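## Task

Pick up the small cardboard box on the desk and set it on the counter behind the shelving, leaving the stacked cartons untouched (other obstacles may be moved). Only if the stacks cut off every route to the counter, put the box on the coffee table's top instead. Failure if the coffee table is not standing upright at the end, if the robot falls or ends up leaning, or if the box stays in place only because the robot holds it.

## Robot and tools

ROBOT. A Hello Robot Stretch 3 with one arm. It has a two-wheeled base (0.33 m long, 0.34 m wide), a lift that rides up a mast, and a telescoping arm that reaches out to the robot's right. The gripper cannot move sideways or forward by itself, so drive the base to shift it along the robot's length. Turning in place pivots about a point 0.05 m behind the front edge. Arm retracted and wrist folded: the wrist pokes 0.06 m beyond the right side and a spin sweeps a 0.28 m radius; an unfolded, level wrist reaches farther. Loose objects may get nudged occasionally by outside forces.

FRAMES. Base frame: origin on the floor between the drive wheels, x ahead, y to the left, z up. hand_pose is reported in it, at the spot where closed fingertips meet (pads are 0.04 m round). Odometry frame = base frame at the start; heading is -3.142 to 3.142, left positive.

TOOL execute_actions. Argument actions: a list run in sequence (empty list returns current state plus images). Each action may contain robot, steps (integer 1 to 450 control steps, 30 per second; default 1) and until. An action with only steps waits. If anything in a call is invalid or out of range, nothing in it runs.
robot is one of: a single command; a list of up to 8 items executed one after the other (commands or {"pause_s": s}, s up to 15); or {"stop": true}, which brakes everything and clears the queue. A later item starts only when the previous one finished "done" (for base and gripper_m, "off_target" also counts); otherwise the remainder is dropped.
A command holds base, joints, or both (they start together), optionally contact_limits.
base: exactly one key. translate_m = relative drive distance in metres from where the base is when that command begins, positive forward, magnitude at most 1. rotate_rad = relative turn in radians from the current heading, positive counter-clockwise seen from above, magnitude at most 3.2.
joints: absolute targets, each by name; unnamed joints keep their targets. lift_m 0 to 1.1 (arm height); arm_m 0 to 0.52 (extension); wrist_yaw_rad -1.345 to 4.42 (0 along the arm, positive toward the front, 3.0 folded over the base); wrist_pitch_rad -1.57 to 0.451 (0 level, negative tips fingers down); wrist_roll_rad -2.911 to 2.911 (0 fingers side by side); gripper_m -0.089 to 0.179 (larger is wider; actual fingertip gap is about 0.007 less when almost shut, 0.025 less when fully open, zero under 0.007); head_pan_rad -3.953 to 1.73 (0 ahead, positive left, -1.57 faces along the arm); head_tilt_rad -1.53 to 0.419 (negative down).
contact_limits: {"arm_m": effort percent 1 to 100}; the arm halts with contact_stop at that effort (negative when retracting), until its next command. Too small halts immediately.
A new command overrides at once: named joints retarget, an old queue is discarded, and motion keeps running across calls and during your thinking.
until (only with steps): ends the action early when all listed conditions hold. {"robot": {"status": "ended"}} waits until nothing moves and no queue runs. Fields like lift_m, lift_m_goal, lift_m_status, base_status, translate_m, rotate_rad, heading, x, y, refusals, queue, queue_left accept [op, value] with =, !=, <, <=, >, >= or a status word. {"any": {"status": "ended"}} fires when any motion or the queue ends. Do not wait for exact equality of readings.

TOOL zoom_image: camera (head_camera, nav_camera or wrist_camera) and region [x0, y0, x1, y1] in pixels of that camera's latest image, top-left origin, at most 504 by 504. Head and nav cameras move with head pan/tilt; wrist_camera rides on the gripper.

TOOL finished_scene: scene = the current scene's integer. Irreversible; result tells whether the task succeeded and gives the next task.

RESULTS. Each returns one image per camera plus lines: base_status with progress (moved of goal), joint_goals, joint_status, measured_speeds, refusals/queue/queue_left. Status words: moving, done, off_target (stopped short, may still push), contact_stop (lift or arm went slack after hitting something), time_out, stopped, not_commanded, torque_fault (wrist servo off for 10 s, limp, goals refused). on_its_own appears when the robot changed a goal itself, a joint is slack or off, a motor strains at rest, or base_tilt drifts 3 degrees or more. refused:/dropped: lines count actions and commands from 0. lidar_m: 12 distances in 30-degree sectors, first straight ahead, going counter-clockwise (4th left, 7th rear, 10th right), plane 0.17 m high, sees legs not tabletops. wrist_depth_mm and head_depth_mm: 7x7 grids of median depth. motor_effort in percent with peak in brackets; base_tilt in degrees (forward/right positive, offset up to about 4).

PRACTICE. Fast driving (0.30 m/s, 1.9 rad/s) needs lift_m under 0.30, arm_m under 0.03 and wrist_yaw_rad over 2.54; otherwise 0.10 m/s and 0.63 rad/s. Fold or unfold the wrist only with lift_m 0.32 to 0.95, wrist_pitch_rad -0.4, roll about 0; after folding the lift may go down to 0.25. With yaw under -0.4 keep pitch at -0.5 or lower. To grasp, command gripper_m smaller than the object's width; to let go, open at least 0.02 beyond the touching value. Readings and "done" do not prove a grasp, so check cameras. Re-squeeze by sending a different value.

AVOID. Tipping: pushing something rigid with the gripper above about 0.45 m, pushing again after a contact_stop, driving while holding or pressing on a fixed thing, snagging furniture (worst in reverse). If leaning, reverse the last move in small steps, free the gripper, and lower lift_m to about 0.2 if needed. Also avoid drops, slams, hard hits, long wrist strain and knocking objects or the coffee table over. Release the object so it rests unsupported, then let every motion finish before calling finished_scene.

Each tool is called after "Emit:" as name(argument=value, ...) on one line, values as JSON.

## Session

Emit:
execute_actions(actions=[])

Scene clock: 0.00 s.
robot.base_odometry: x=+0.000 y=+0.000 heading=+0.000 (m, m, rad; robot's odometry frame)
robot.turned_by_wheels: +0.000 (rad since the last result)
robot.turned_by_imu: +0.000 (rad since the last result)
robot.base_tilt: forward=-0.6 right=-0.3 (deg)
robot.lidar_m: 1.46 1.19 1.87 2.09 2.56 1.15 0.90 0.87 0.92 1.24 1.22 1.29
robot.head_depth_mm: 1585 1579 1587 1588 1588 1605 1610 / 1792 1796 1800 1816 1823 1825 1836 / 1952 2046 2041 2041 2036 2036 1685 / 1940 1982 1974 1951 1946 1926 1611 / 1839 1884 1861 1856 1845 1844 1616 / 1778 1772 1757 1761 1750 1747 1623 / 1685 1690 1690 1677 1657 1659 1620
robot.base_status: not_commanded
robot.joint_positions: lift_m=+0.367 arm_m=+0.002 wrist_yaw_rad=+3.061 wrist_pitch_rad=-0.458 wrist_roll_rad=+0.003 gripper_m=+0.037 head_pan_rad=+0.009 head_tilt_rad=-0.003
robot.joint_goals: lift_m=+0.367 arm_m=+0.002 wrist_yaw_rad=+3.061 wrist_pitch_rad=-0.458 wrist_roll_rad=+0.003 gripper_m=+0.037 head_pan_rad=+0.009 head_tilt_rad=-0.003
robot.joint_status: lift_m=not_commanded arm_m=not_commanded wrist_yaw_rad=not_commanded wrist_pitch_rad=not_commanded wrist_roll_rad=not_commanded gripper_m=not_commanded head_pan_rad=not_commanded head_tilt_rad=not_commanded
robot.measured_speeds: translate_m=+0.000 rotate_rad=+0.000 lift_m=+0.000 arm_m=+0.000 wrist_yaw_rad=+0.000 wrist_pitch_rad=+0.000 wrist_roll_rad=+0.000 head_pan_rad=+0.000 head_tilt_rad=+0.000
robot: refusals=0 queue=idle queue_left=0
robot.motor_effort: left_wheel=+0 right_wheel=+1 lift_m=+25 arm_m=-1 wrist_yaw_rad=+0 wrist_pitch_rad=+5 wrist_roll_rad=+0 gripper_m=+0 head_pan_rad=+0 head_tilt_rad=+0 (%)
robot.hand_pose: x=-0.0035 y=+0.0713 z=+0.3711 quat_wxyz=(+0.189, +0.695, +0.133, +0.681) (m; robot's base frame)
robot.wrist_depth_mm: - - - - - - - / - - - - - - - / - - - - - - - / 929 942 - 873 915 848 823 / 742 731 - 706 726 685 692 / 629 630 618 603 - 587 575 / 545 540 - 550 514 515 506
pictures: head_camera (sideways: a quarter turn clockwise sets it upright), nav_camera (sideways: a quarter turn counterclockwise sets it upright), wrist_camera
Images, in order (width x height): head_camera 896x504, nav_camera 672x504, wrist_camera 644x364.

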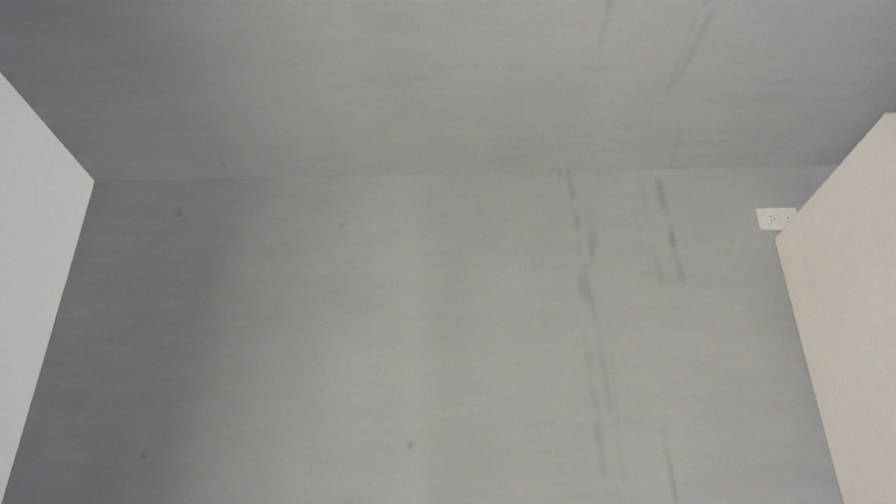

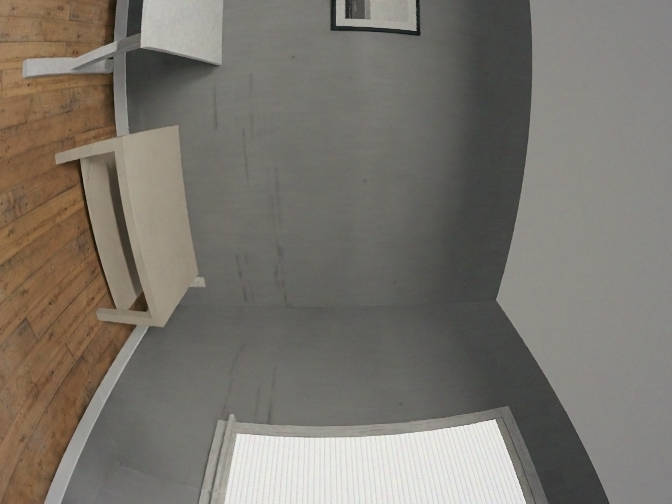

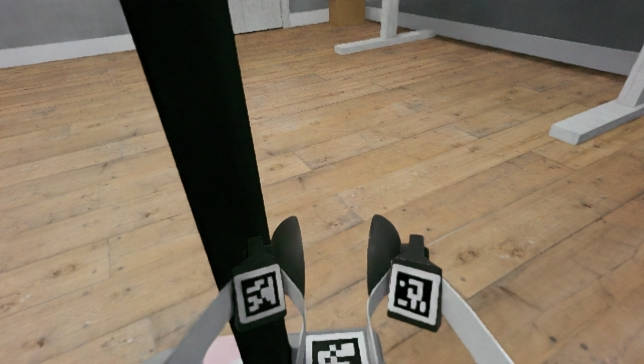

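Emit:
execute_actions(actions=[{"robot":{"joints":{"head_pan_rad":1.2,"head_tilt_rad":-0.6,"lift_m":0.28}},"steps":99,"until":{"robot":{"status":"ended"}}}])

Emit:
execute_actions(actions=[{"robot":{"joints":{"head_pan_rad":-2.0}},"steps":199,"until":{"robot":{"status":"ended"}}}])

Emit:
execute_actions(actions=[{"robot":{"joints":{"head_pan_rad":-3.5}},"steps":99,"until":{"robot":{"status":"ended"}}}])

Scene clock: 2.90 s.
robot.base_odometry: x=+0.000 y=+0.000 heading=+0.000 (m, m, rad; robot's odometry frame)
robot.turned_by_wheels: +0.000 (rad since the last result)
robot.turned_by_imu: +0.000 (rad since the last result)
robot.base_tilt: forward=-0.6 right=-0.4 (deg)
robot.lidar_m: 1.46 1.19 1.87 2.10 2.56 1.15 0.90 0.87 0.92 1.24 1.22 1.29
robot.head_depth_mm: 1600 1711 1509 1224 1704 1516 1284 / 1688 1826 1509 2140 1859 1512 1283 / 1815 1965 1507 2311 1865 1516 1280 / 1950 2104 1594 2407 1862 1514 1282 / 2102 2251 1705 2405 1867 1520 1281 / 2296 2476 2140 2315 1867 1523 1279 / 2517 2742 2836 2398 1861 1518 1284
robot.base_status: not_commanded
robot.joint_positions: lift_m=+0.281 arm_m=+0.002 wrist_yaw_rad=+3.061 wrist_pitch_rad=-0.459 wrist_roll_rad=+0.003 gripper_m=+0.037 head_pan_rad=+1.193 head_tilt_rad=-0.592
robot.joint_goals: lift_m=+0.280 arm_m=+0.002 wrist_yaw_rad=+3.061 wrist_pitch_rad=-0.459 wrist_roll_rad=+0.003 gripper_m=+0.037 head_pan_rad=+1.200 head_tilt_rad=-0.600
robot.joint_status: lift_m=done arm_m=not_commanded wrist_yaw_rad=not_commanded wrist_pitch_rad=not_commanded wrist_roll_rad=not_commanded gripper_m=not_commanded head_pan_rad=done head_tilt_rad=done
robot.measured_speeds: translate_m=+0.000 rotate_rad=+0.000 lift_m=+0.000 arm_m=+0.000 wrist_yaw_rad=+0.000 wrist_pitch_rad=+0.000 wrist_roll_rad=+0.000 head_pan_rad=+0.000 head_tilt_rad=+0.000
robot: refusals=0 queue=done queue_left=0
robot.motor_effort: left_wheel=+0(0) right_wheel=+1(0) lift_m=+13(25) arm_m=-1(0) wrist_yaw_rad=+0(1) wrist_pitch_rad=+5(5) wrist_roll_rad=+0(0) gripper_m=+0(1) head_pan_rad=+4(51) head_tilt_rad=-4(29) (%)
robot.hand_pose: x=-0.0036 y=+0.0712 z=+0.2842 quat_wxyz=(+0.189, +0.695, +0.133, +0.681) (m; robot's base frame)
robot.wrist_depth_mm: - - - - - - - / - - - - - - - / - 970 955 920 907 885 850 / 766 745 - 728 713 694 688 / 608 603 - 580 608 572 569 / 520 514 - - - 488 474 / 458 - - - 420 420 415
pictures: head_camera (sideways: a quarter turn clockwise sets it upright), nav_camera (sideways: a quarter turn counterclockwise sets it upright), wrist_camera
Images, in order (width x height): head_camera 896x504, nav_camera 672x504, wrist_camera 644x364.

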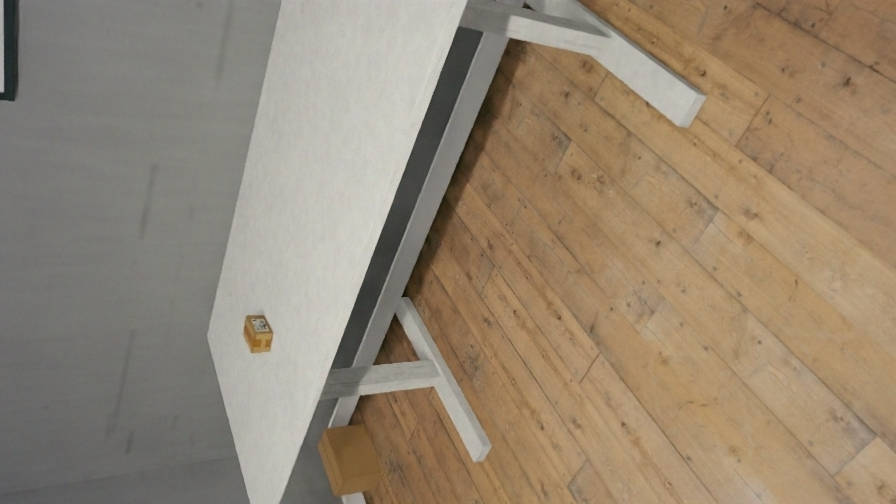

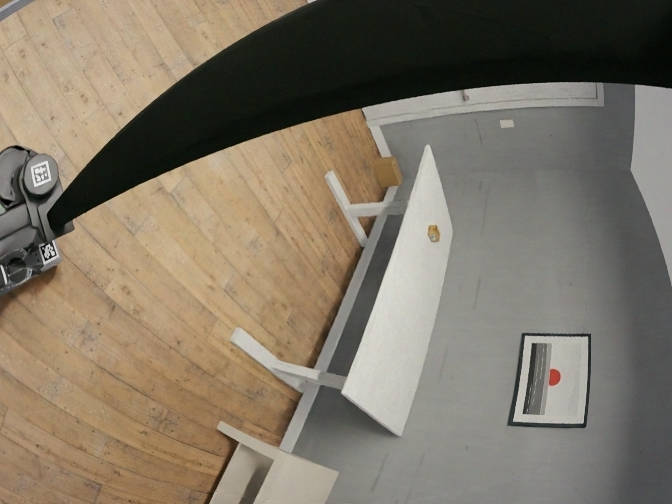

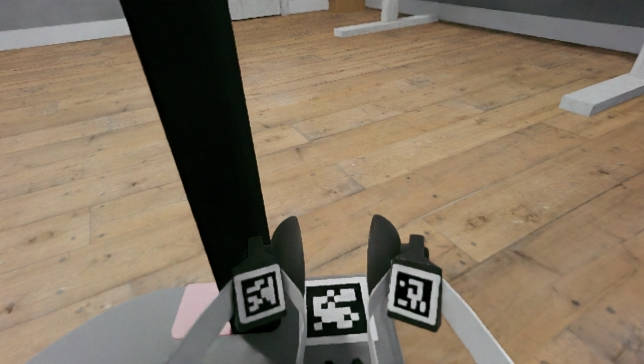

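Scene clock: 4.83 s.
robot.base_odometry: x=+0.000 y=+0.000 heading=+0.000 (m, m, rad; robot's odometry frame)
robot.turned_by_wheels: +0.000 (rad since the last result)
robot.turned_by_imu: +0.000 (rad since the last result)
robot.base_tilt: forward=-0.7 right=-0.4 (deg)
robot.lidar_m: 1.46 1.18 1.87 2.10 2.56 1.16 0.90 0.87 0.92 1.24 1.22 1.28
robot.head_depth_mm: 772 816 875 1399 1097 1205 1255 / 970 889 1277 1400 1236 1312 1285 / 878 973 1078 1259 1378 1437 1283 / 1718 1852 2047 2219 1796 1503 1287 / 1550 1680 1833 2026 1865 1512 1283 / 1387 1503 1621 1770 1801 1516 1281 / 1272 1352 1450 1575 1697 1521 1280
robot.base_status: not_commanded
robot.joint_positions: lift_m=+0.281 arm_m=+0.002 wrist_yaw_rad=+3.061 wrist_pitch_rad=-0.459 wrist_roll_rad=+0.003 gripper_m=+0.037 head_pan_rad=-1.993 head_tilt_rad=-0.593
robot.joint_goals: lift_m=+0.280 arm_m=+0.002 wrist_yaw_rad=+3.061 wrist_pitch_rad=-0.459 wrist_roll_rad=+0.003 gripper_m=+0.037 head_pan_rad=-2.000 head_tilt_rad=-0.600
robot.joint_status: lift_m=done arm_m=not_commanded wrist_yaw_rad=not_commanded wrist_pitch_rad=not_commanded wrist_roll_rad=not_commanded gripper_m=not_commanded head_pan_rad=done head_tilt_rad=done
robot.measured_speeds: translate_m=+0.000 rotate_rad=+0.000 lift_m=+0.000 arm_m=+0.000 wrist_yaw_rad=+0.000 wrist_pitch_rad=+0.000 wrist_roll_rad=+0.000 head_pan_rad=+0.000 head_tilt_rad=+0.000
robot: refusals=0 queue=done queue_left=0
robot.motor_effort: left_wheel=+0(0) right_wheel=+1(1) lift_m=+13(13) arm_m=+0(0) wrist_yaw_rad=+0(0) wrist_pitch_rad=+5(5) wrist_roll_rad=+0(0) gripper_m=+0(0) head_pan_rad=-4(52) head_tilt_rad=-3(3) (%)
robot.hand_pose: x=-0.0036 y=+0.0712 z=+0.2842 quat_wxyz=(+0.189, +0.695, +0.133, +0.681) (m; robot's base frame)
robot.wrist_depth_mm: - - - - - - - / - - - - - - - / 979 949 947 949 898 878 848 / 748 751 - 734 725 686 674 / 622 599 - 585 609 571 557 / 514 520 - - - 490 477 / 460 - - - 423 417 417
pictures: head_camera (sideways: a quarter turn clockwise sets it upright), nav_camera (sideways: a quarter turn counterclockwise sets it upright), wrist_camera
Images, in order (width x height): head_camera 896x504, nav_camera 672x504, wrist_camera 644x364.

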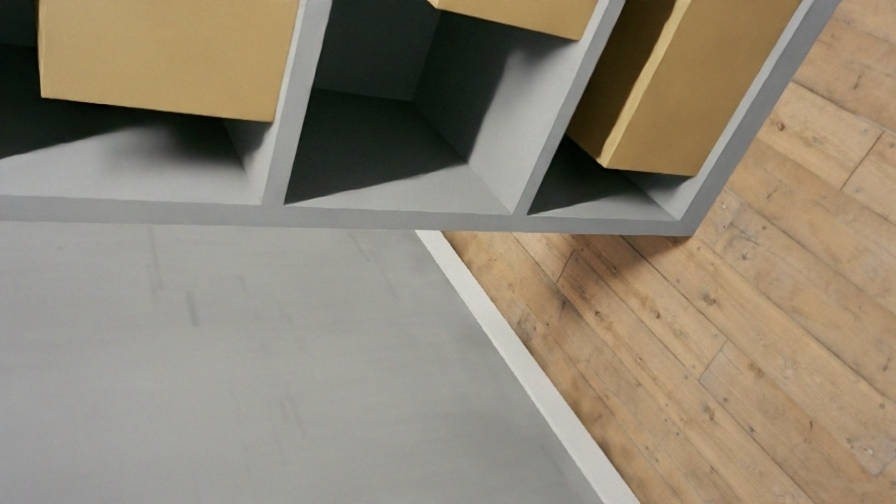

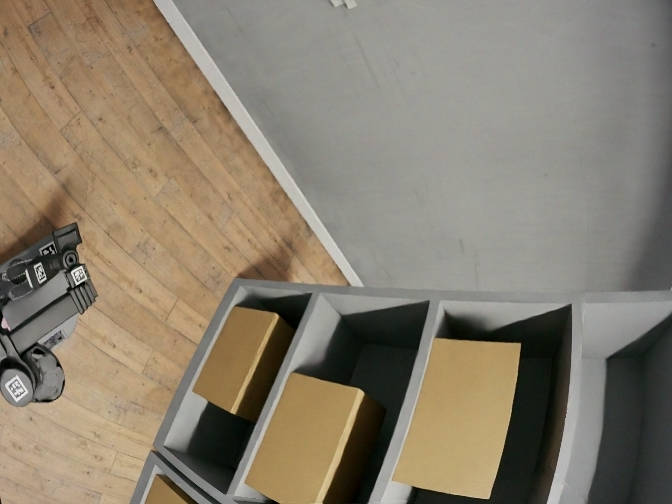

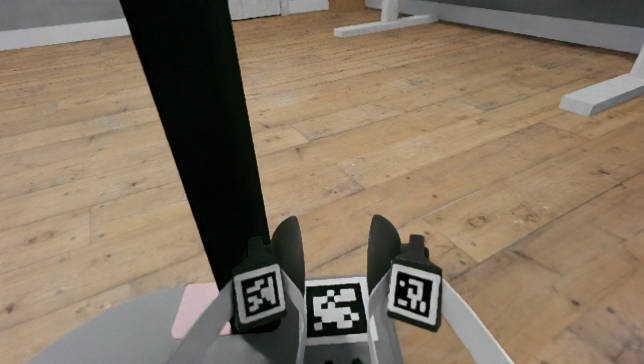

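Scene clock: 6.10 s.
robot.base_odometry: x=+0.000 y=+0.000 heading=+0.000 (m, m, rad; robot's odometry frame)
robot.turned_by_wheels: +0.000 (rad since the last result)
robot.turned_by_imu: +0.000 (rad since the last result)
robot.base_tilt: forward=-0.7 right=-0.3 (deg)
robot.lidar_m: 1.46 1.19 1.87 2.10 2.57 1.16 0.90 0.87 0.92 1.24 1.22 1.29
robot.head_depth_mm: 1707 2137 2356 2396 1856 1512 1285 / 1661 1778 1852 2137 1865 1515 1285 / 1295 1401 1585 1818 1859 1511 1276 / 1312 1257 1680 1802 1802 1516 1282 / 1050 1103 1777 1470 1507 1506 1284 / 952 1003 1655 1413 1379 1428 1279 / 893 963 1488 1404 1202 1299 1283
robot.base_status: not_commanded
robot.joint_positions: lift_m=+0.281 arm_m=+0.002 wrist_yaw_rad=+3.061 wrist_pitch_rad=-0.459 wrist_roll_rad=+0.003 gripper_m=+0.037 head_pan_rad=-3.493 head_tilt_rad=-0.593
robot.joint_goals: lift_m=+0.280 arm_m=+0.002 wrist_yaw_rad=+3.061 wrist_pitch_rad=-0.459 wrist_roll_rad=+0.003 gripper_m=+0.037 head_pan_rad=-3.500 head_tilt_rad=-0.600
robot.joint_status: lift_m=done arm_m=not_commanded wrist_yaw_rad=not_commanded wrist_pitch_rad=not_commanded wrist_roll_rad=not_commanded gripper_m=not_commanded head_pan_rad=done head_tilt_rad=done
robot.measured_speeds: translate_m=+0.000 rotate_rad=+0.000 lift_m=+0.000 arm_m=+0.000 wrist_yaw_rad=+0.000 wrist_pitch_rad=+0.000 wrist_roll_rad=+0.000 head_pan_rad=+0.000 head_tilt_rad=+0.000
robot: refusals=0 queue=done queue_left=0
robot.motor_effort: left_wheel=+0(0) right_wheel=+1(1) lift_m=+13(13) arm_m=+0(0) wrist_yaw_rad=+0(0) wrist_pitch_rad=+5(5) wrist_roll_rad=+0(0) gripper_m=+0(1) head_pan_rad=-4(50) head_tilt_rad=-3(3) (%)
robot.hand_pose: x=-0.0036 y=+0.0712 z=+0.2842 quat_wxyz=(+0.189, +0.695, +0.133, +0.681) (m; robot's base frame)
robot.wrist_depth_mm: - - - - - - - / - - - - - - - / - 994 921 918 888 895 850 / 781 735 - 718 696 709 691 / 613 607 - 577 604 566 560 / 524 520 - - - 491 479 / 457 - - - 412 421 416
pictures: head_camera (sideways: a quarter turn clockwise sets it upright), nav_camera (sideways: a quarter turn counterclockwise sets it upright), wrist_camera
Images, in order (width x height): head_camera 896x504, nav_camera 672x504, wrist_camera 644x364.

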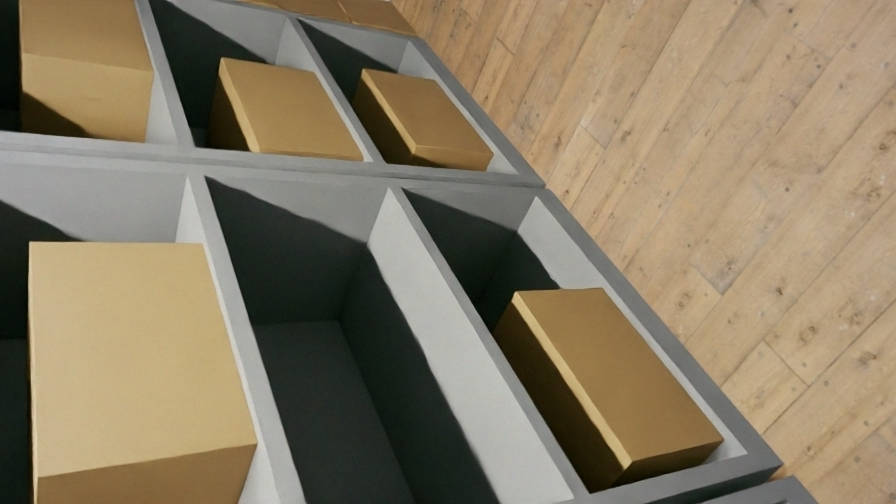

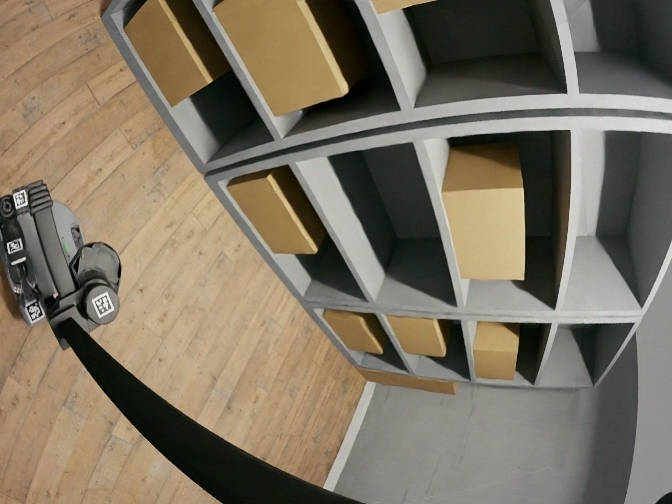

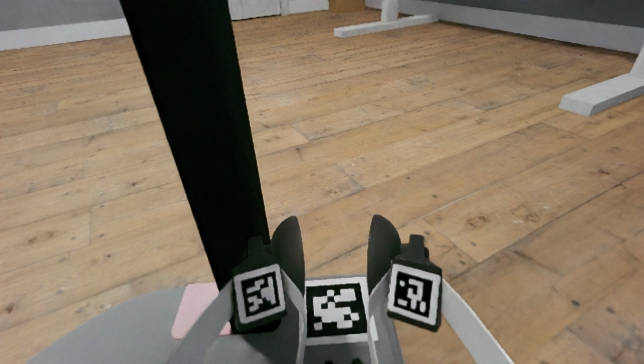

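Emit:
execute_actions(actions=[{"robot":[{"base":{"rotate_rad":1.8},"joints":{"head_pan_rad":-1.4,"head_tilt_rad":-0.7}},{"base":{"translate_m":1.0}},{"base":{"rotate_rad":0.215}},{"joints":{"lift_m":0.9,"wrist_pitch_rad":-0.4,"gripper_m":0.16}},{"joints":{"wrist_yaw_rad":0}}],"steps":450,"until":{"robot":{"status":"ended"}}},{"steps":300,"until":{"robot":{"status":"ended"}}}])

Scene clock: 26.67 s.
robot.base_odometry: x=-0.227 y=+0.974 heading=+2.015 (m, m, rad; robot's odometry frame)
robot.turned_by_wheels: +2.015 (rad since the last result)
robot.turned_by_imu: +2.019 (rad since the last result)
robot.base_tilt: forward=-0.7 right=-0.4 (deg)
robot.lidar_m: 1.55 1.61 1.12 1.11 1.13 1.53 2.19 1.39 1.22 1.53 1.26 1.63
robot.head_depth_mm: 1292 1433 1204 953 1744 1481 - / 1301 1440 1210 990 1793 - - / 1308 1457 1206 987 1785 - - / 1320 1466 1206 986 1725 1413 1218 / 1334 1463 1202 1021 1683 1416 1217 / 1346 1480 1148 1022 1680 1413 1223 / 1358 1491 1197 1017 1615 1415 1223
robot.base_status: done (rotate_rad +0.2149 of +0.2150)
robot.joint_positions: lift_m=+0.899 arm_m=+0.002 wrist_yaw_rad=+0.002 wrist_pitch_rad=-0.418 wrist_roll_rad=+0.003 gripper_m=+0.160 head_pan_rad=-1.407 head_tilt_rad=-0.692
robot.joint_goals: lift_m=+0.900 arm_m=+0.002 wrist_yaw_rad=+0.000 wrist_pitch_rad=-0.400 wrist_roll_rad=+0.003 gripper_m=+0.160 head_pan_rad=-1.400 head_tilt_rad=-0.700
robot.joint_status: lift_m=done arm_m=not_commanded wrist_yaw_rad=done wrist_pitch_rad=done wrist_roll_rad=not_commanded gripper_m=done head_pan_rad=done head_tilt_rad=done
robot.measured_speeds: translate_m=+0.000 rotate_rad=+0.000 lift_m=+0.000 arm_m=+0.000 wrist_yaw_rad=+0.000 wrist_pitch_rad=+0.000 wrist_roll_rad=+0.000 head_pan_rad=+0.000 head_tilt_rad=+0.000
robot: refusals=0 queue=done queue_left=0
robot.motor_effort: left_wheel=-1(9) right_wheel=+3(15) lift_m=+33(36) arm_m=-1(1) wrist_yaw_rad=-2(2) wrist_pitch_rad=+7(12) wrist_roll_rad=+0(0) gripper_m=+1(82) head_pan_rad=+4(49) head_tilt_rad=-1(15) (%)
robot.hand_pose: x=-0.0210 y=-0.3716 z=+0.9122 quat_wxyz=(+0.691, +0.147, -0.692, -0.146) (m; robot's base frame)
robot.wrist_depth_mm: - - - - - - - / - - - - - - - / 857 801 782 752 757 732 712 / 673 631 619 624 629 614 604 / - - - - - - - / - - - - - - - / - - - - - - -
pictures: head_camera (sideways: a quarter turn clockwise sets it upright), nav_camera (sideways: a quarter turn counterclockwise sets it upright), wrist_camera
Images, in order (width x height): head_camera 896x504, nav_camera 672x504, wrist_camera 644x364.

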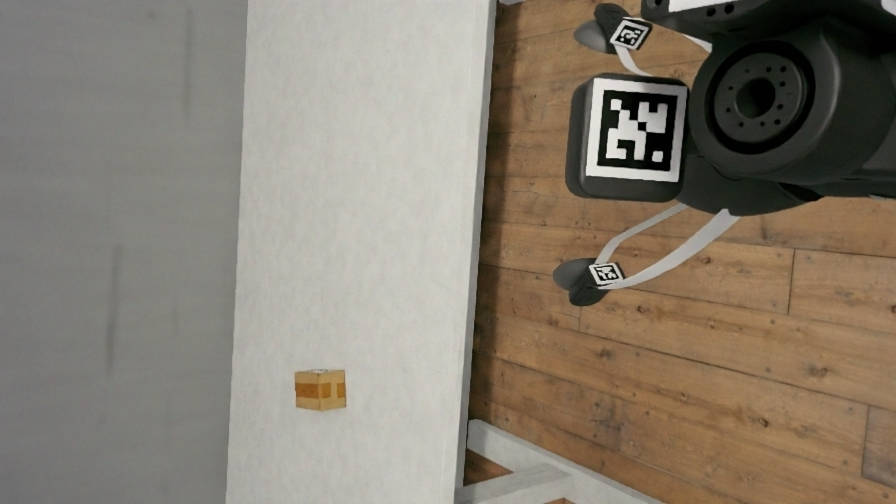

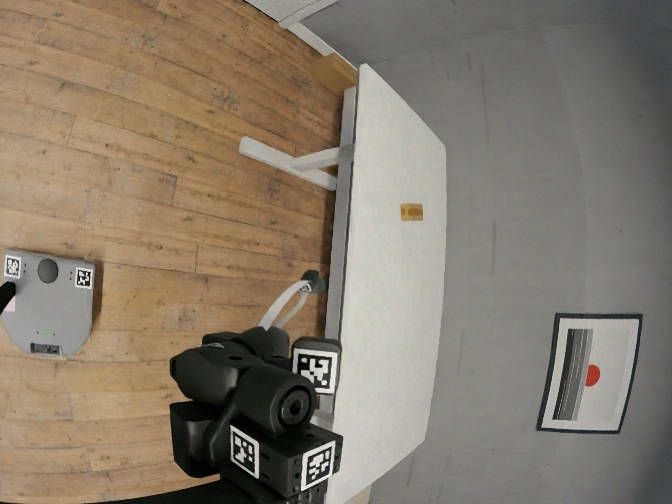

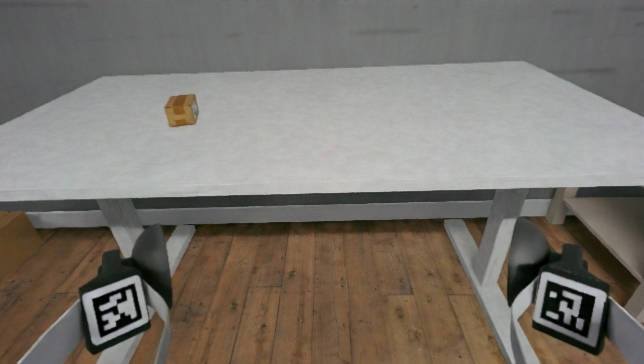

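Emit:
execute_actions(actions=[{"robot":[{"base":{"rotate_rad":-0.7}},{"base":{"translate_m":0.46}},{"base":{"rotate_rad":0.7},"joints":{"arm_m":0.1,"lift_m":0.8,"head_pan_rad":-1.6}}],"steps":450,"until":{"robot":{"status":"ended"}}}])

Scene clock: 38.43 s.
robot.base_odometry: x=-0.111 y=+1.419 heading=+2.015 (m, m, rad; robot's odometry frame)
robot.turned_by_wheels: +0.000 (rad since the last result)
robot.turned_by_imu: +0.003 (rad since the last result)
robot.base_tilt: forward=-0.7 right=-0.2 (deg)
robot.lidar_m: 1.21 1.27 1.46 1.38 1.48 1.96 2.54 1.19 1.27 1.23 0.84 1.26
robot.head_depth_mm: 1078 1202 1209 923 767 - - / 1067 1190 1211 921 787 - 1196 / 1057 1181 1205 918 786 - 1181 / 1048 1170 1200 888 796 - 1196 / 1042 1164 1201 886 761 1353 1222 / 1028 1150 1197 919 741 1349 1218 / 1022 1139 1196 916 741 1285 1192
robot.base_status: done (rotate_rad +0.6999 of +0.7000)
robot.joint_positions: lift_m=+0.801 arm_m=+0.100 wrist_yaw_rad=+0.001 wrist_pitch_rad=-0.418 wrist_roll_rad=+0.003 gripper_m=+0.160 head_pan_rad=-1.593 head_tilt_rad=-0.692
robot.joint_goals: lift_m=+0.800 arm_m=+0.100 wrist_yaw_rad=+0.000 wrist_pitch_rad=-0.400 wrist_roll_rad=+0.003 gripper_m=+0.160 head_pan_rad=-1.600 head_tilt_rad=-0.700
robot.joint_status: lift_m=done arm_m=done wrist_yaw_rad=done wrist_pitch_rad=done wrist_roll_rad=not_commanded gripper_m=done head_pan_rad=done head_tilt_rad=done
robot.measured_speeds: translate_m=+0.000 rotate_rad=+0.000 lift_m=+0.000 arm_m=+0.000 wrist_yaw_rad=+0.000 wrist_pitch_rad=+0.000 wrist_roll_rad=+0.000 head_pan_rad=+0.000 head_tilt_rad=+0.000
robot: refusals=0 queue=done queue_left=0
robot.motor_effort: left_wheel=-1(7) right_wheel=+3(9) lift_m=+13(31) arm_m=+2(2) wrist_yaw_rad=-1(1) wrist_pitch_rad=+6(6) wrist_roll_rad=+0(0) gripper_m=+0(0) head_pan_rad=-4(26) head_tilt_rad=-4(3) (%)
robot.hand_pose: x=-0.0212 y=-0.4691 z=+0.8132 quat_wxyz=(+0.691, +0.147, -0.692, -0.147) (m; robot's base frame)
robot.wrist_depth_mm: 830 821 850 806 827 812 822 / 901 871 804 766 756 701 682 / 605 540 529 429 503 493 473 / 414 409 408 396 387 377 368 / 332 335 322 319 314 307 300 / 278 - 271 267 261 257 257 / 243 227 229 227 225 222 210
pictures: head_camera (sideways: a quarter turn clockwise sets it upright), nav_camera (sideways: a quarter turn counterclockwise sets it upright), wrist_camera
Images, in order (width x height): head_camera 896x504, nav_camera 672x504, wrist_camera 644x364.

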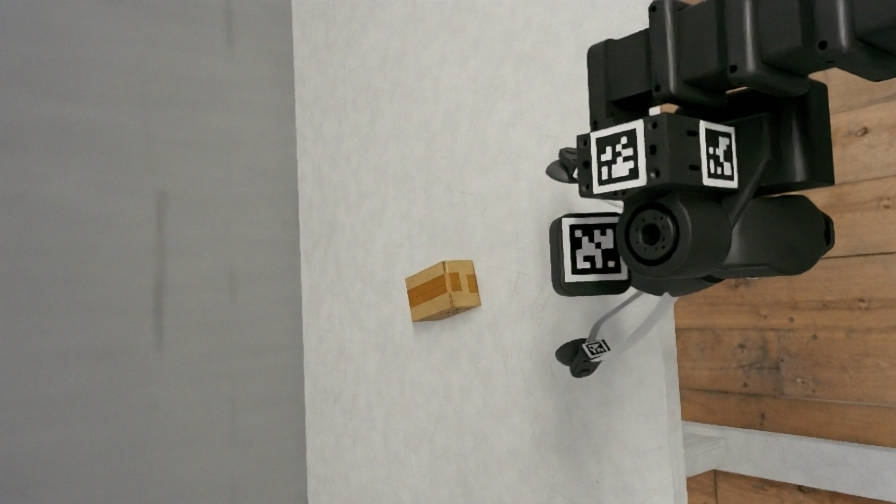

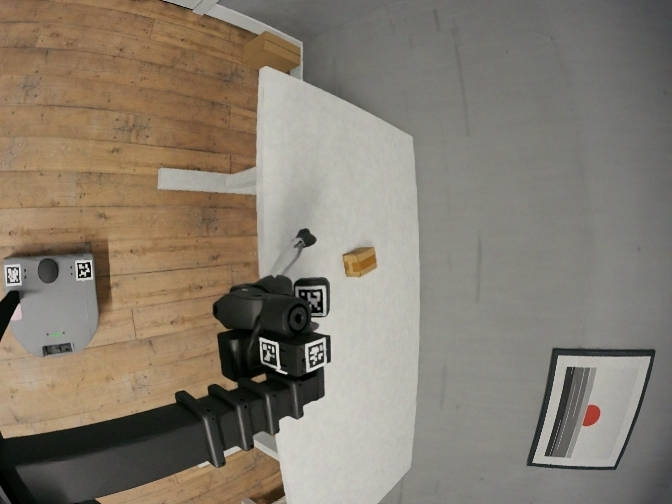

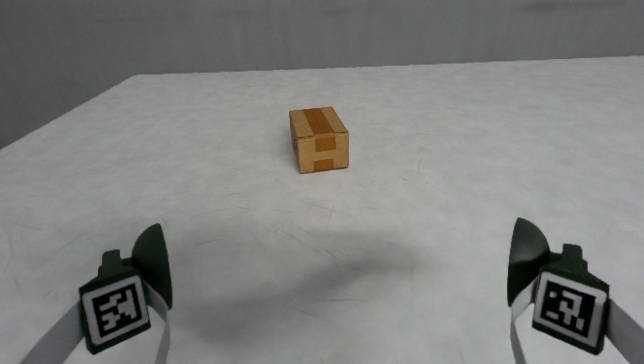

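Emit:
execute_actions(actions=[{"robot":{"base":{"translate_m":-0.04},"joints":{"arm_m":0.27,"lift_m":0.77,"wrist_yaw_rad":0.3}},"steps":450,"until":{"robot":{"status":"ended"}}}])

Scene clock: 42.33 s.
robot.base_odometry: x=-0.094 y=+1.383 heading=+2.015 (m, m, rad; robot's odometry frame)
robot.turned_by_wheels: +0.000 (rad since the last result)
robot.turned_by_imu: +0.000 (rad since the last result)
robot.base_tilt: forward=-0.7 right=-0.3 (deg)
robot.lidar_m: 1.25 1.32 1.46 1.38 1.46 1.96 2.50 1.16 1.21 1.23 0.85 1.30
robot.head_depth_mm: 1079 1209 1207 919 745 1416 - / 1066 1192 1204 954 - 1351 1202 / 1063 1181 1201 987 706 1383 1218 / 1051 1171 1200 984 704 1350 1217 / 1043 1159 1202 897 723 1347 1222 / 1035 1154 1200 917 741 1346 1221 / 1026 1143 1198 916 740 1281 1196
robot.base_status: done (translate_m -0.0400 of -0.0400)
robot.joint_positions: lift_m=+0.771 arm_m=+0.270 wrist_yaw_rad=+0.299 wrist_pitch_rad=-0.418 wrist_roll_rad=+0.003 gripper_m=+0.160 head_pan_rad=-1.593 head_tilt_rad=-0.692
robot.joint_goals: lift_m=+0.770 arm_m=+0.270 wrist_yaw_rad=+0.300 wrist_pitch_rad=-0.400 wrist_roll_rad=+0.003 gripper_m=+0.160 head_pan_rad=-1.600 head_tilt_rad=-0.700
robot.joint_status: lift_m=done arm_m=done wrist_yaw_rad=done wrist_pitch_rad=done wrist_roll_rad=not_commanded gripper_m=done head_pan_rad=done head_tilt_rad=done
robot.measured_speeds: translate_m=+0.000 rotate_rad=+0.000 lift_m=+0.000 arm_m=+0.000 wrist_yaw_rad=+0.000 wrist_pitch_rad=+0.000 wrist_roll_rad=+0.000 head_pan_rad=+0.000 head_tilt_rad=+0.000
robot: refusals=0 queue=done queue_left=0
robot.motor_effort: left_wheel=-1(6) right_wheel=+3(6) lift_m=+13(12) arm_m=+2(2) wrist_yaw_rad=+1(3) wrist_pitch_rad=+6(6) wrist_roll_rad=+0(0) gripper_m=+0(0) head_pan_rad=-3(4) head_tilt_rad=-2(3) (%)
robot.hand_pose: x=+0.0445 y=-0.6293 z=+0.7832 quat_wxyz=(+0.705, +0.248, -0.663, -0.043) (m; robot's base frame)
robot.wrist_depth_mm: 906 832 740 700 662 599 550 / - 894 684 637 627 617 577 / - 466 463 444 433 421 411 / 356 351 343 321 249 321 317 / 281 290 275 261 244 263 260 / 236 - 228 227 221 221 221 / 209 194 198 194 192 190 178
pictures: head_camera (sideways: a quarter turn clockwise sets it upright), nav_camera (sideways: a quarter turn counterclockwise sets it upright), wrist_camera
Images, in order (width x height): head_camera 896x504, nav_camera 672x504, wrist_camera 644x364.

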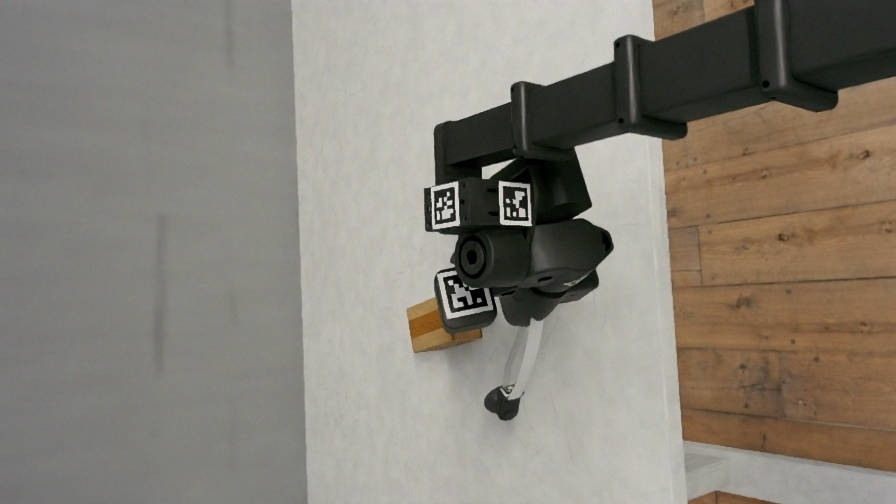

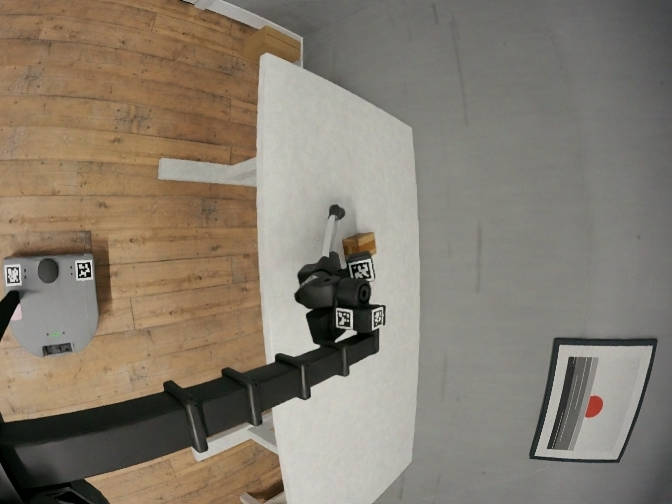

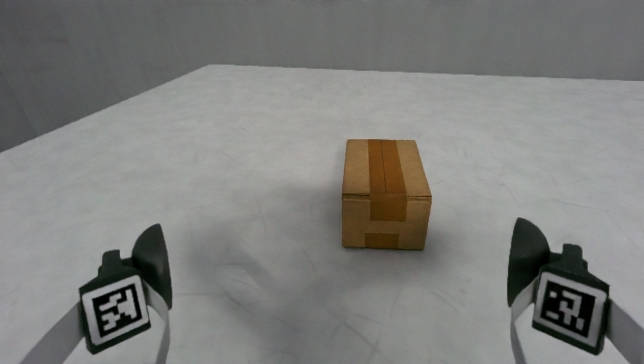

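Emit:
execute_actions(actions=[{"robot":{"joints":{"arm_m":0.37,"lift_m":0.74}},"steps":450,"until":{"robot":{"status":"ended"}}}])

Scene clock: 46.37 s.
robot.base_odometry: x=-0.094 y=+1.383 heading=+2.015 (m, m, rad; robot's odometry frame)
robot.turned_by_wheels: +0.000 (rad since the last result)
robot.turned_by_imu: +0.000 (rad since the last result)
robot.base_tilt: forward=-0.6 right=-0.3 (deg)
robot.lidar_m: 1.25 1.31 1.46 1.38 1.46 1.96 2.50 1.16 1.20 1.23 0.85 1.31
robot.head_depth_mm: 1076 1202 1207 920 744 1414 - / 1066 1190 1205 935 787 - 1198 / 1059 1175 1205 - 734 1377 1224 / 1049 1169 1201 - 723 1353 1218 / 1042 1163 1200 888 742 1350 1216 / 1034 1150 1201 916 741 1350 1221 / 1025 1144 1200 917 741 1283 1196
robot.base_status: done (translate_m -0.0400 of -0.0400)
robot.joint_positions: lift_m=+0.741 arm_m=+0.370 wrist_yaw_rad=+0.299 wrist_pitch_rad=-0.418 wrist_roll_rad=+0.003 gripper_m=+0.160 head_pan_rad=-1.593 head_tilt_rad=-0.692
robot.joint_goals: lift_m=+0.740 arm_m=+0.370 wrist_yaw_rad=+0.300 wrist_pitch_rad=-0.400 wrist_roll_rad=+0.003 gripper_m=+0.160 head_pan_rad=-1.600 head_tilt_rad=-0.700
robot.joint_status: lift_m=done arm_m=done wrist_yaw_rad=done wrist_pitch_rad=done wrist_roll_rad=not_commanded gripper_m=done head_pan_rad=done head_tilt_rad=done
robot.measured_speeds: translate_m=+0.000 rotate_rad=+0.000 lift_m=+0.000 arm_m=+0.000 wrist_yaw_rad=+0.000 wrist_pitch_rad=+0.000 wrist_roll_rad=+0.000 head_pan_rad=+0.000 head_tilt_rad=+0.000
robot: refusals=0 queue=done queue_left=0
robot.motor_effort: left_wheel=-2(2) right_wheel=+3(3) lift_m=+13(15) arm_m=+2(3) wrist_yaw_rad=+1(1) wrist_pitch_rad=+6(6) wrist_roll_rad=+0(0) gripper_m=+0(0) head_pan_rad=-4(4) head_tilt_rad=-3(3) (%)
robot.hand_pose: x=+0.0445 y=-0.7293 z=+0.7532 quat_wxyz=(+0.705, +0.248, -0.663, -0.043) (m; robot's base frame)
robot.wrist_depth_mm: 769 698 654 594 544 513 483 / 902 637 551 542 513 499 479 / 399 388 378 359 360 346 342 / 297 287 286 192 259 268 264 / 234 238 227 148 158 218 214 / 194 - 190 133 132 183 183 / 173 160 163 149 151 157 148
pictures: head_camera (sideways: a quarter turn clockwise sets it upright), nav_camera (sideways: a quarter turn counterclockwise sets it upright), wrist_camera
Images, in order (width x height): head_camera 896x504, nav_camera 672x504, wrist_camera 644x364.

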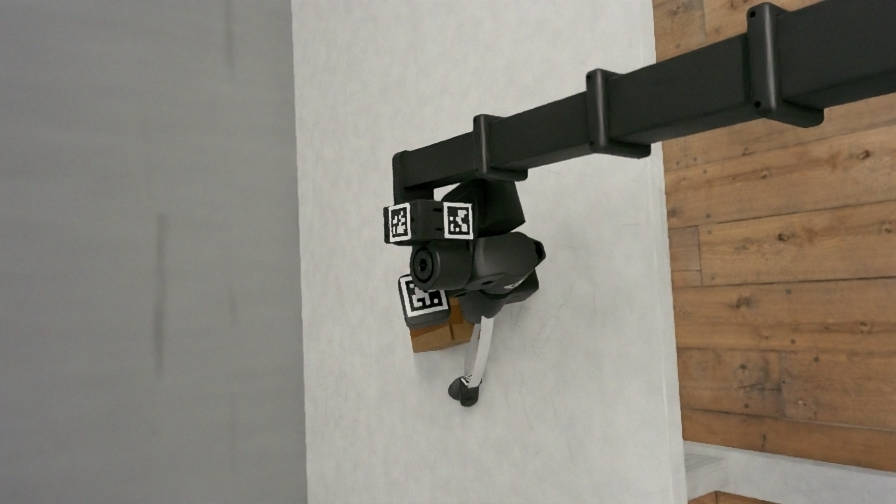

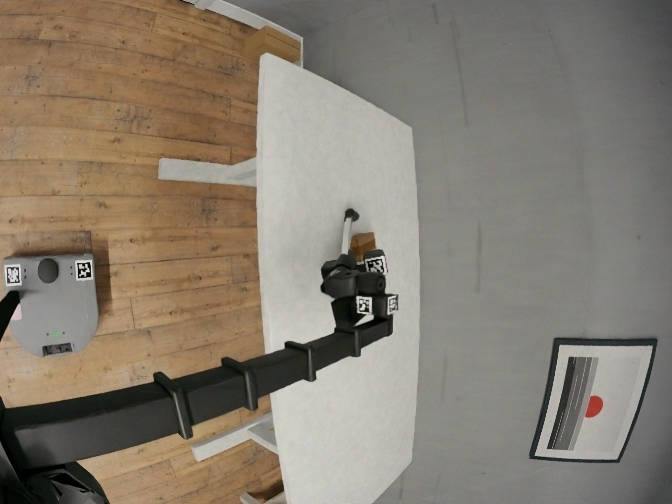

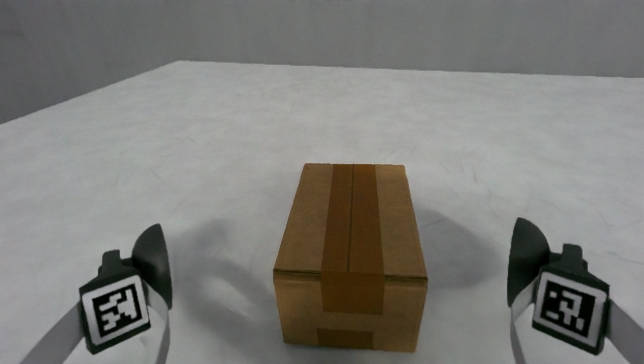

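Emit:
execute_actions(actions=[{"robot":[{"joints":{"arm_m":0.385,"lift_m":0.725}},{"joints":{"gripper_m":0}},{"joints":{"lift_m":0.78}},{"joints":{"arm_m":0.0}}],"steps":450,"until":{"robot":{"status":"ended"}}}])

Scene clock: 54.97 s.
robot.base_odometry: x=-0.094 y=+1.383 heading=+2.015 (m, m, rad; robot's odometry frame)
robot.turned_by_wheels: +0.000 (rad since the last result)
robot.turned_by_imu: +0.001 (rad since the last result)
robot.base_tilt: forward=-0.6 right=-0.3 (deg)
robot.lidar_m: 1.25 1.31 1.45 1.38 1.46 1.97 2.50 1.16 1.20 1.23 0.85 1.31
robot.head_depth_mm: 1080 1206 1203 920 743 1384 1282 / 1067 1195 1211 917 743 1385 1297 / 1059 1178 1205 921 742 1379 1265 / 1052 1167 1203 920 744 1355 - / 1044 1163 1200 917 742 524 1198 / 1030 1152 1205 916 740 1320 1217 / 1027 1139 1198 915 739 1284 1199
robot.base_status: done (translate_m -0.0400 of -0.0400)
robot.joint_positions: lift_m=+0.779 arm_m=+0.002 wrist_yaw_rad=+0.301 wrist_pitch_rad=-0.422 wrist_roll_rad=+0.003 gripper_m=+0.016 head_pan_rad=-1.593 head_tilt_rad=-0.692
robot.joint_goals: lift_m=+0.780 arm_m=+0.000 wrist_yaw_rad=+0.300 wrist_pitch_rad=-0.400 wrist_roll_rad=+0.003 gripper_m=+0.015 head_pan_rad=-1.600 head_tilt_rad=-0.700
robot.joint_status: lift_m=done arm_m=done wrist_yaw_rad=done wrist_pitch_rad=done wrist_roll_rad=not_commanded gripper_m=done head_pan_rad=done head_tilt_rad=done
robot.measured_speeds: translate_m=+0.000 rotate_rad=+0.000 lift_m=+0.000 arm_m=+0.000 wrist_yaw_rad=+0.000 wrist_pitch_rad=+0.000 wrist_roll_rad=+0.000 head_pan_rad=+0.000 head_tilt_rad=+0.000
robot: refusals=0 queue=done queue_left=0
robot.on_its_own: gripper_m is held at +0.015, not at your +0.000, by its stall guard, which is not easing now
robot.motor_effort: left_wheel=-1(2) right_wheel=+3(4) lift_m=+34(33) arm_m=-3(3) wrist_yaw_rad=-1(2) wrist_pitch_rad=+8(8) wrist_roll_rad=+0(0) gripper_m=-21(99) head_pan_rad=-4(4) head_tilt_rad=-4(5) (%)
robot.hand_pose: x=+0.0449 y=-0.3612 z=+0.7912 quat_wxyz=(+0.705, +0.250, -0.662, -0.043) (m; robot's base frame)
robot.wrist_depth_mm: - - - 961 908 816 752 / - - 716 696 659 619 609 / - 489 474 463 451 441 431 / 378 366 361 171 177 336 331 / - - 313 130 133 279 272 / - - 123 117 110 237 229 / - - 997 130 523 946 963
pictures: head_camera (sideways: a quarter turn clockwise sets it upright), nav_camera (sideways: a quarter turn counterclockwise sets it upright), wrist_camera
Images, in order (width x height): head_camera 896x504, nav_camera 672x504, wrist_camera 644x364.

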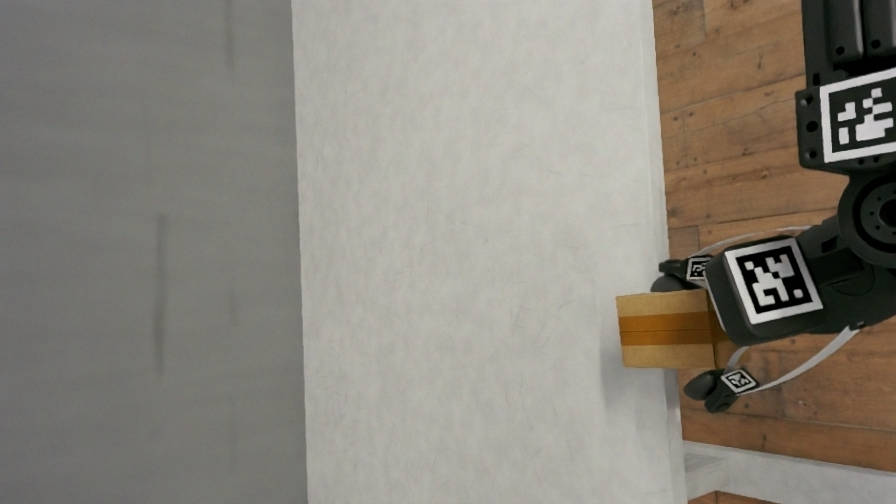

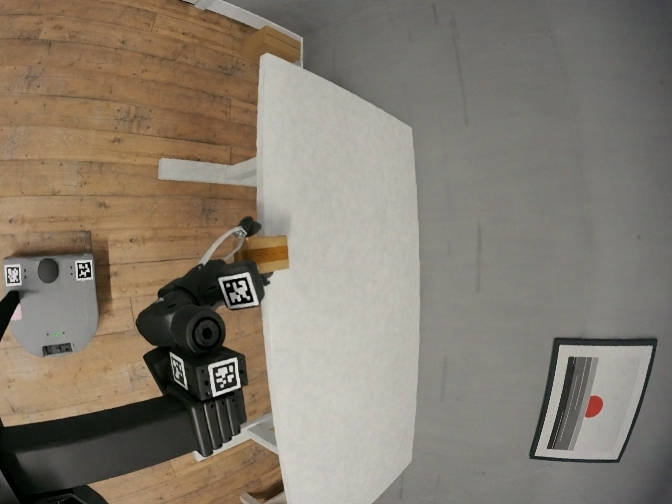

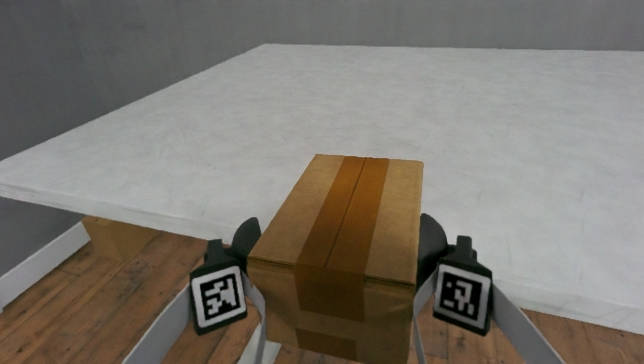

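Emit:
execute_actions(actions=[{"robot":[{"joints":{"wrist_yaw_rad":2.7,"head_pan_rad":0,"head_tilt_rad":-0.8}},{"joints":{"lift_m":0.29}},{"base":{"rotate_rad":2.72}},{"base":{"translate_m":1}},{"base":{"translate_m":1}},{"base":{"translate_m":0.35}},{"base":{"rotate_rad":-1.15}}],"steps":450,"until":{"robot":{"status":"ended"}}},{"steps":450,"until":{"robot":{"status":"ended"}}}])

Scene clock: 82.37 s.
robot.base_odometry: x=-0.041 y=-0.967 heading=-2.698 (m, m, rad; robot's odometry frame)
robot.turned_by_wheels: +1.570 (rad since the last result)
robot.turned_by_imu: +1.582 (rad since the last result)
robot.base_tilt: forward=-0.6 right=-0.3 (deg)
robot.lidar_m: 1.46 0.52 0.38 0.36 0.38 0.51 1.37 1.83 3.07 1.63 0.58 0.46
robot.head_depth_mm: 664 675 687 698 713 801 1125 / 2076 2123 2095 974 1003 1035 1132 / 2296 2602 2303 1853 1551 1335 1170 / 2266 2574 2286 1851 1554 1332 1169 / 2249 2565 2306 1845 1547 1333 1176 / 2217 2446 2163 1808 1543 1332 1175 / 1531 1478 1440 1399 1359 1272 1147
robot.base_status: done (rotate_rad -1.1499 of -1.1500)
robot.joint_positions: lift_m=+0.290 arm_m=+0.002 wrist_yaw_rad=+2.698 wrist_pitch_rad=-0.423 wrist_roll_rad=+0.003 gripper_m=+0.016 head_pan_rad=-0.007 head_tilt_rad=-0.791
robot.joint_goals: lift_m=+0.290 arm_m=+0.000 wrist_yaw_rad=+2.700 wrist_pitch_rad=-0.400 wrist_roll_rad=+0.003 gripper_m=+0.015 head_pan_rad=+0.000 head_tilt_rad=-0.800
robot.joint_status: lift_m=done arm_m=done wrist_yaw_rad=done wrist_pitch_rad=done wrist_roll_rad=not_commanded gripper_m=done head_pan_rad=done head_tilt_rad=done
robot.measured_speeds: translate_m=+0.000 rotate_rad=+0.000 lift_m=+0.000 arm_m=+0.000 wrist_yaw_rad=+0.000 wrist_pitch_rad=+0.000 wrist_roll_rad=+0.000 head_pan_rad=+0.000 head_tilt_rad=+0.000
robot: refusals=0 queue=done queue_left=0
robot.on_its_own: gripper_m is held at +0.015, not at your +0.000, by its stall guard, which is not easing now
robot.motor_effort: left_wheel=+2(10) right_wheel=-2(14) lift_m=+14(34) arm_m=-2(3) wrist_yaw_rad=+1(1) wrist_pitch_rad=+8(8) wrist_roll_rad=+0(0) gripper_m=-21(20) head_pan_rad=+4(50) head_tilt_rad=-4(9) (%)
robot.hand_pose: x=+0.0747 y=+0.0548 z=+0.3021 quat_wxyz=(+0.297, +0.708, -0.008, +0.641) (m; robot's base frame)
robot.wrist_depth_mm: 310 340 379 416 475 545 640 / 330 357 405 453 508 595 704 / 355 390 436 483 567 662 806 / 386 414 457 171 177 705 733 / - 449 488 131 132 615 608 / - 468 124 116 110 522 513 / - - - 131 276 437 441
pictures: head_camera (sideways: a quarter turn clockwise sets it upright), nav_camera (sideways: a quarter turn counterclockwise sets it upright), wrist_camera
Images, in order (width x height): head_camera 896x504, nav_camera 672x504, wrist_camera 644x364.

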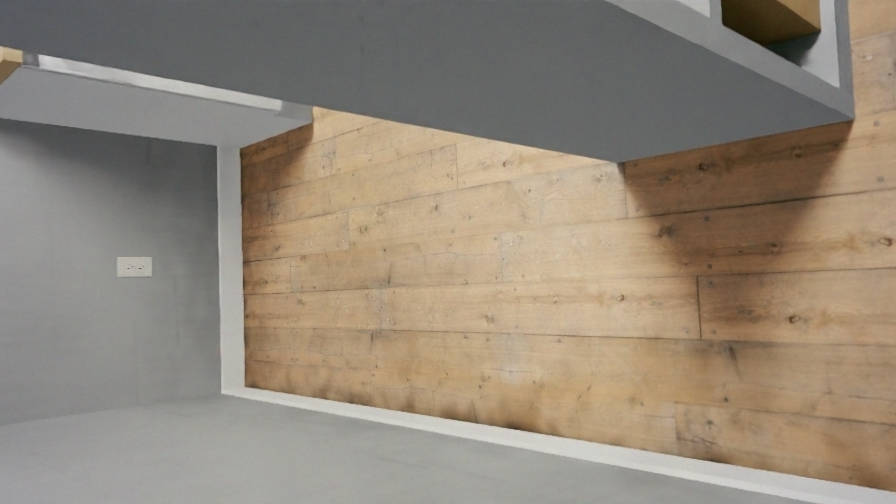

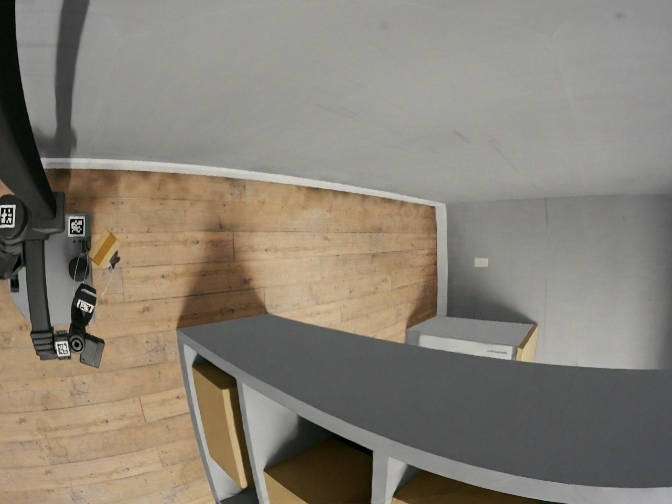

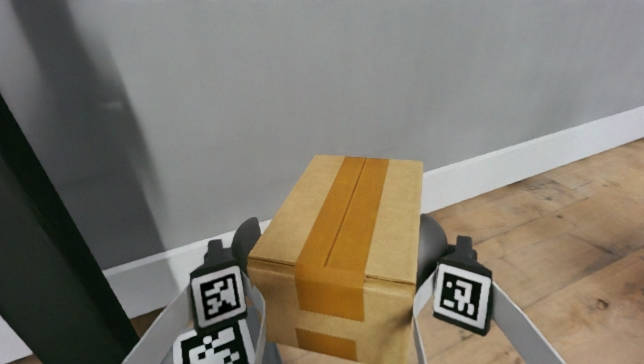

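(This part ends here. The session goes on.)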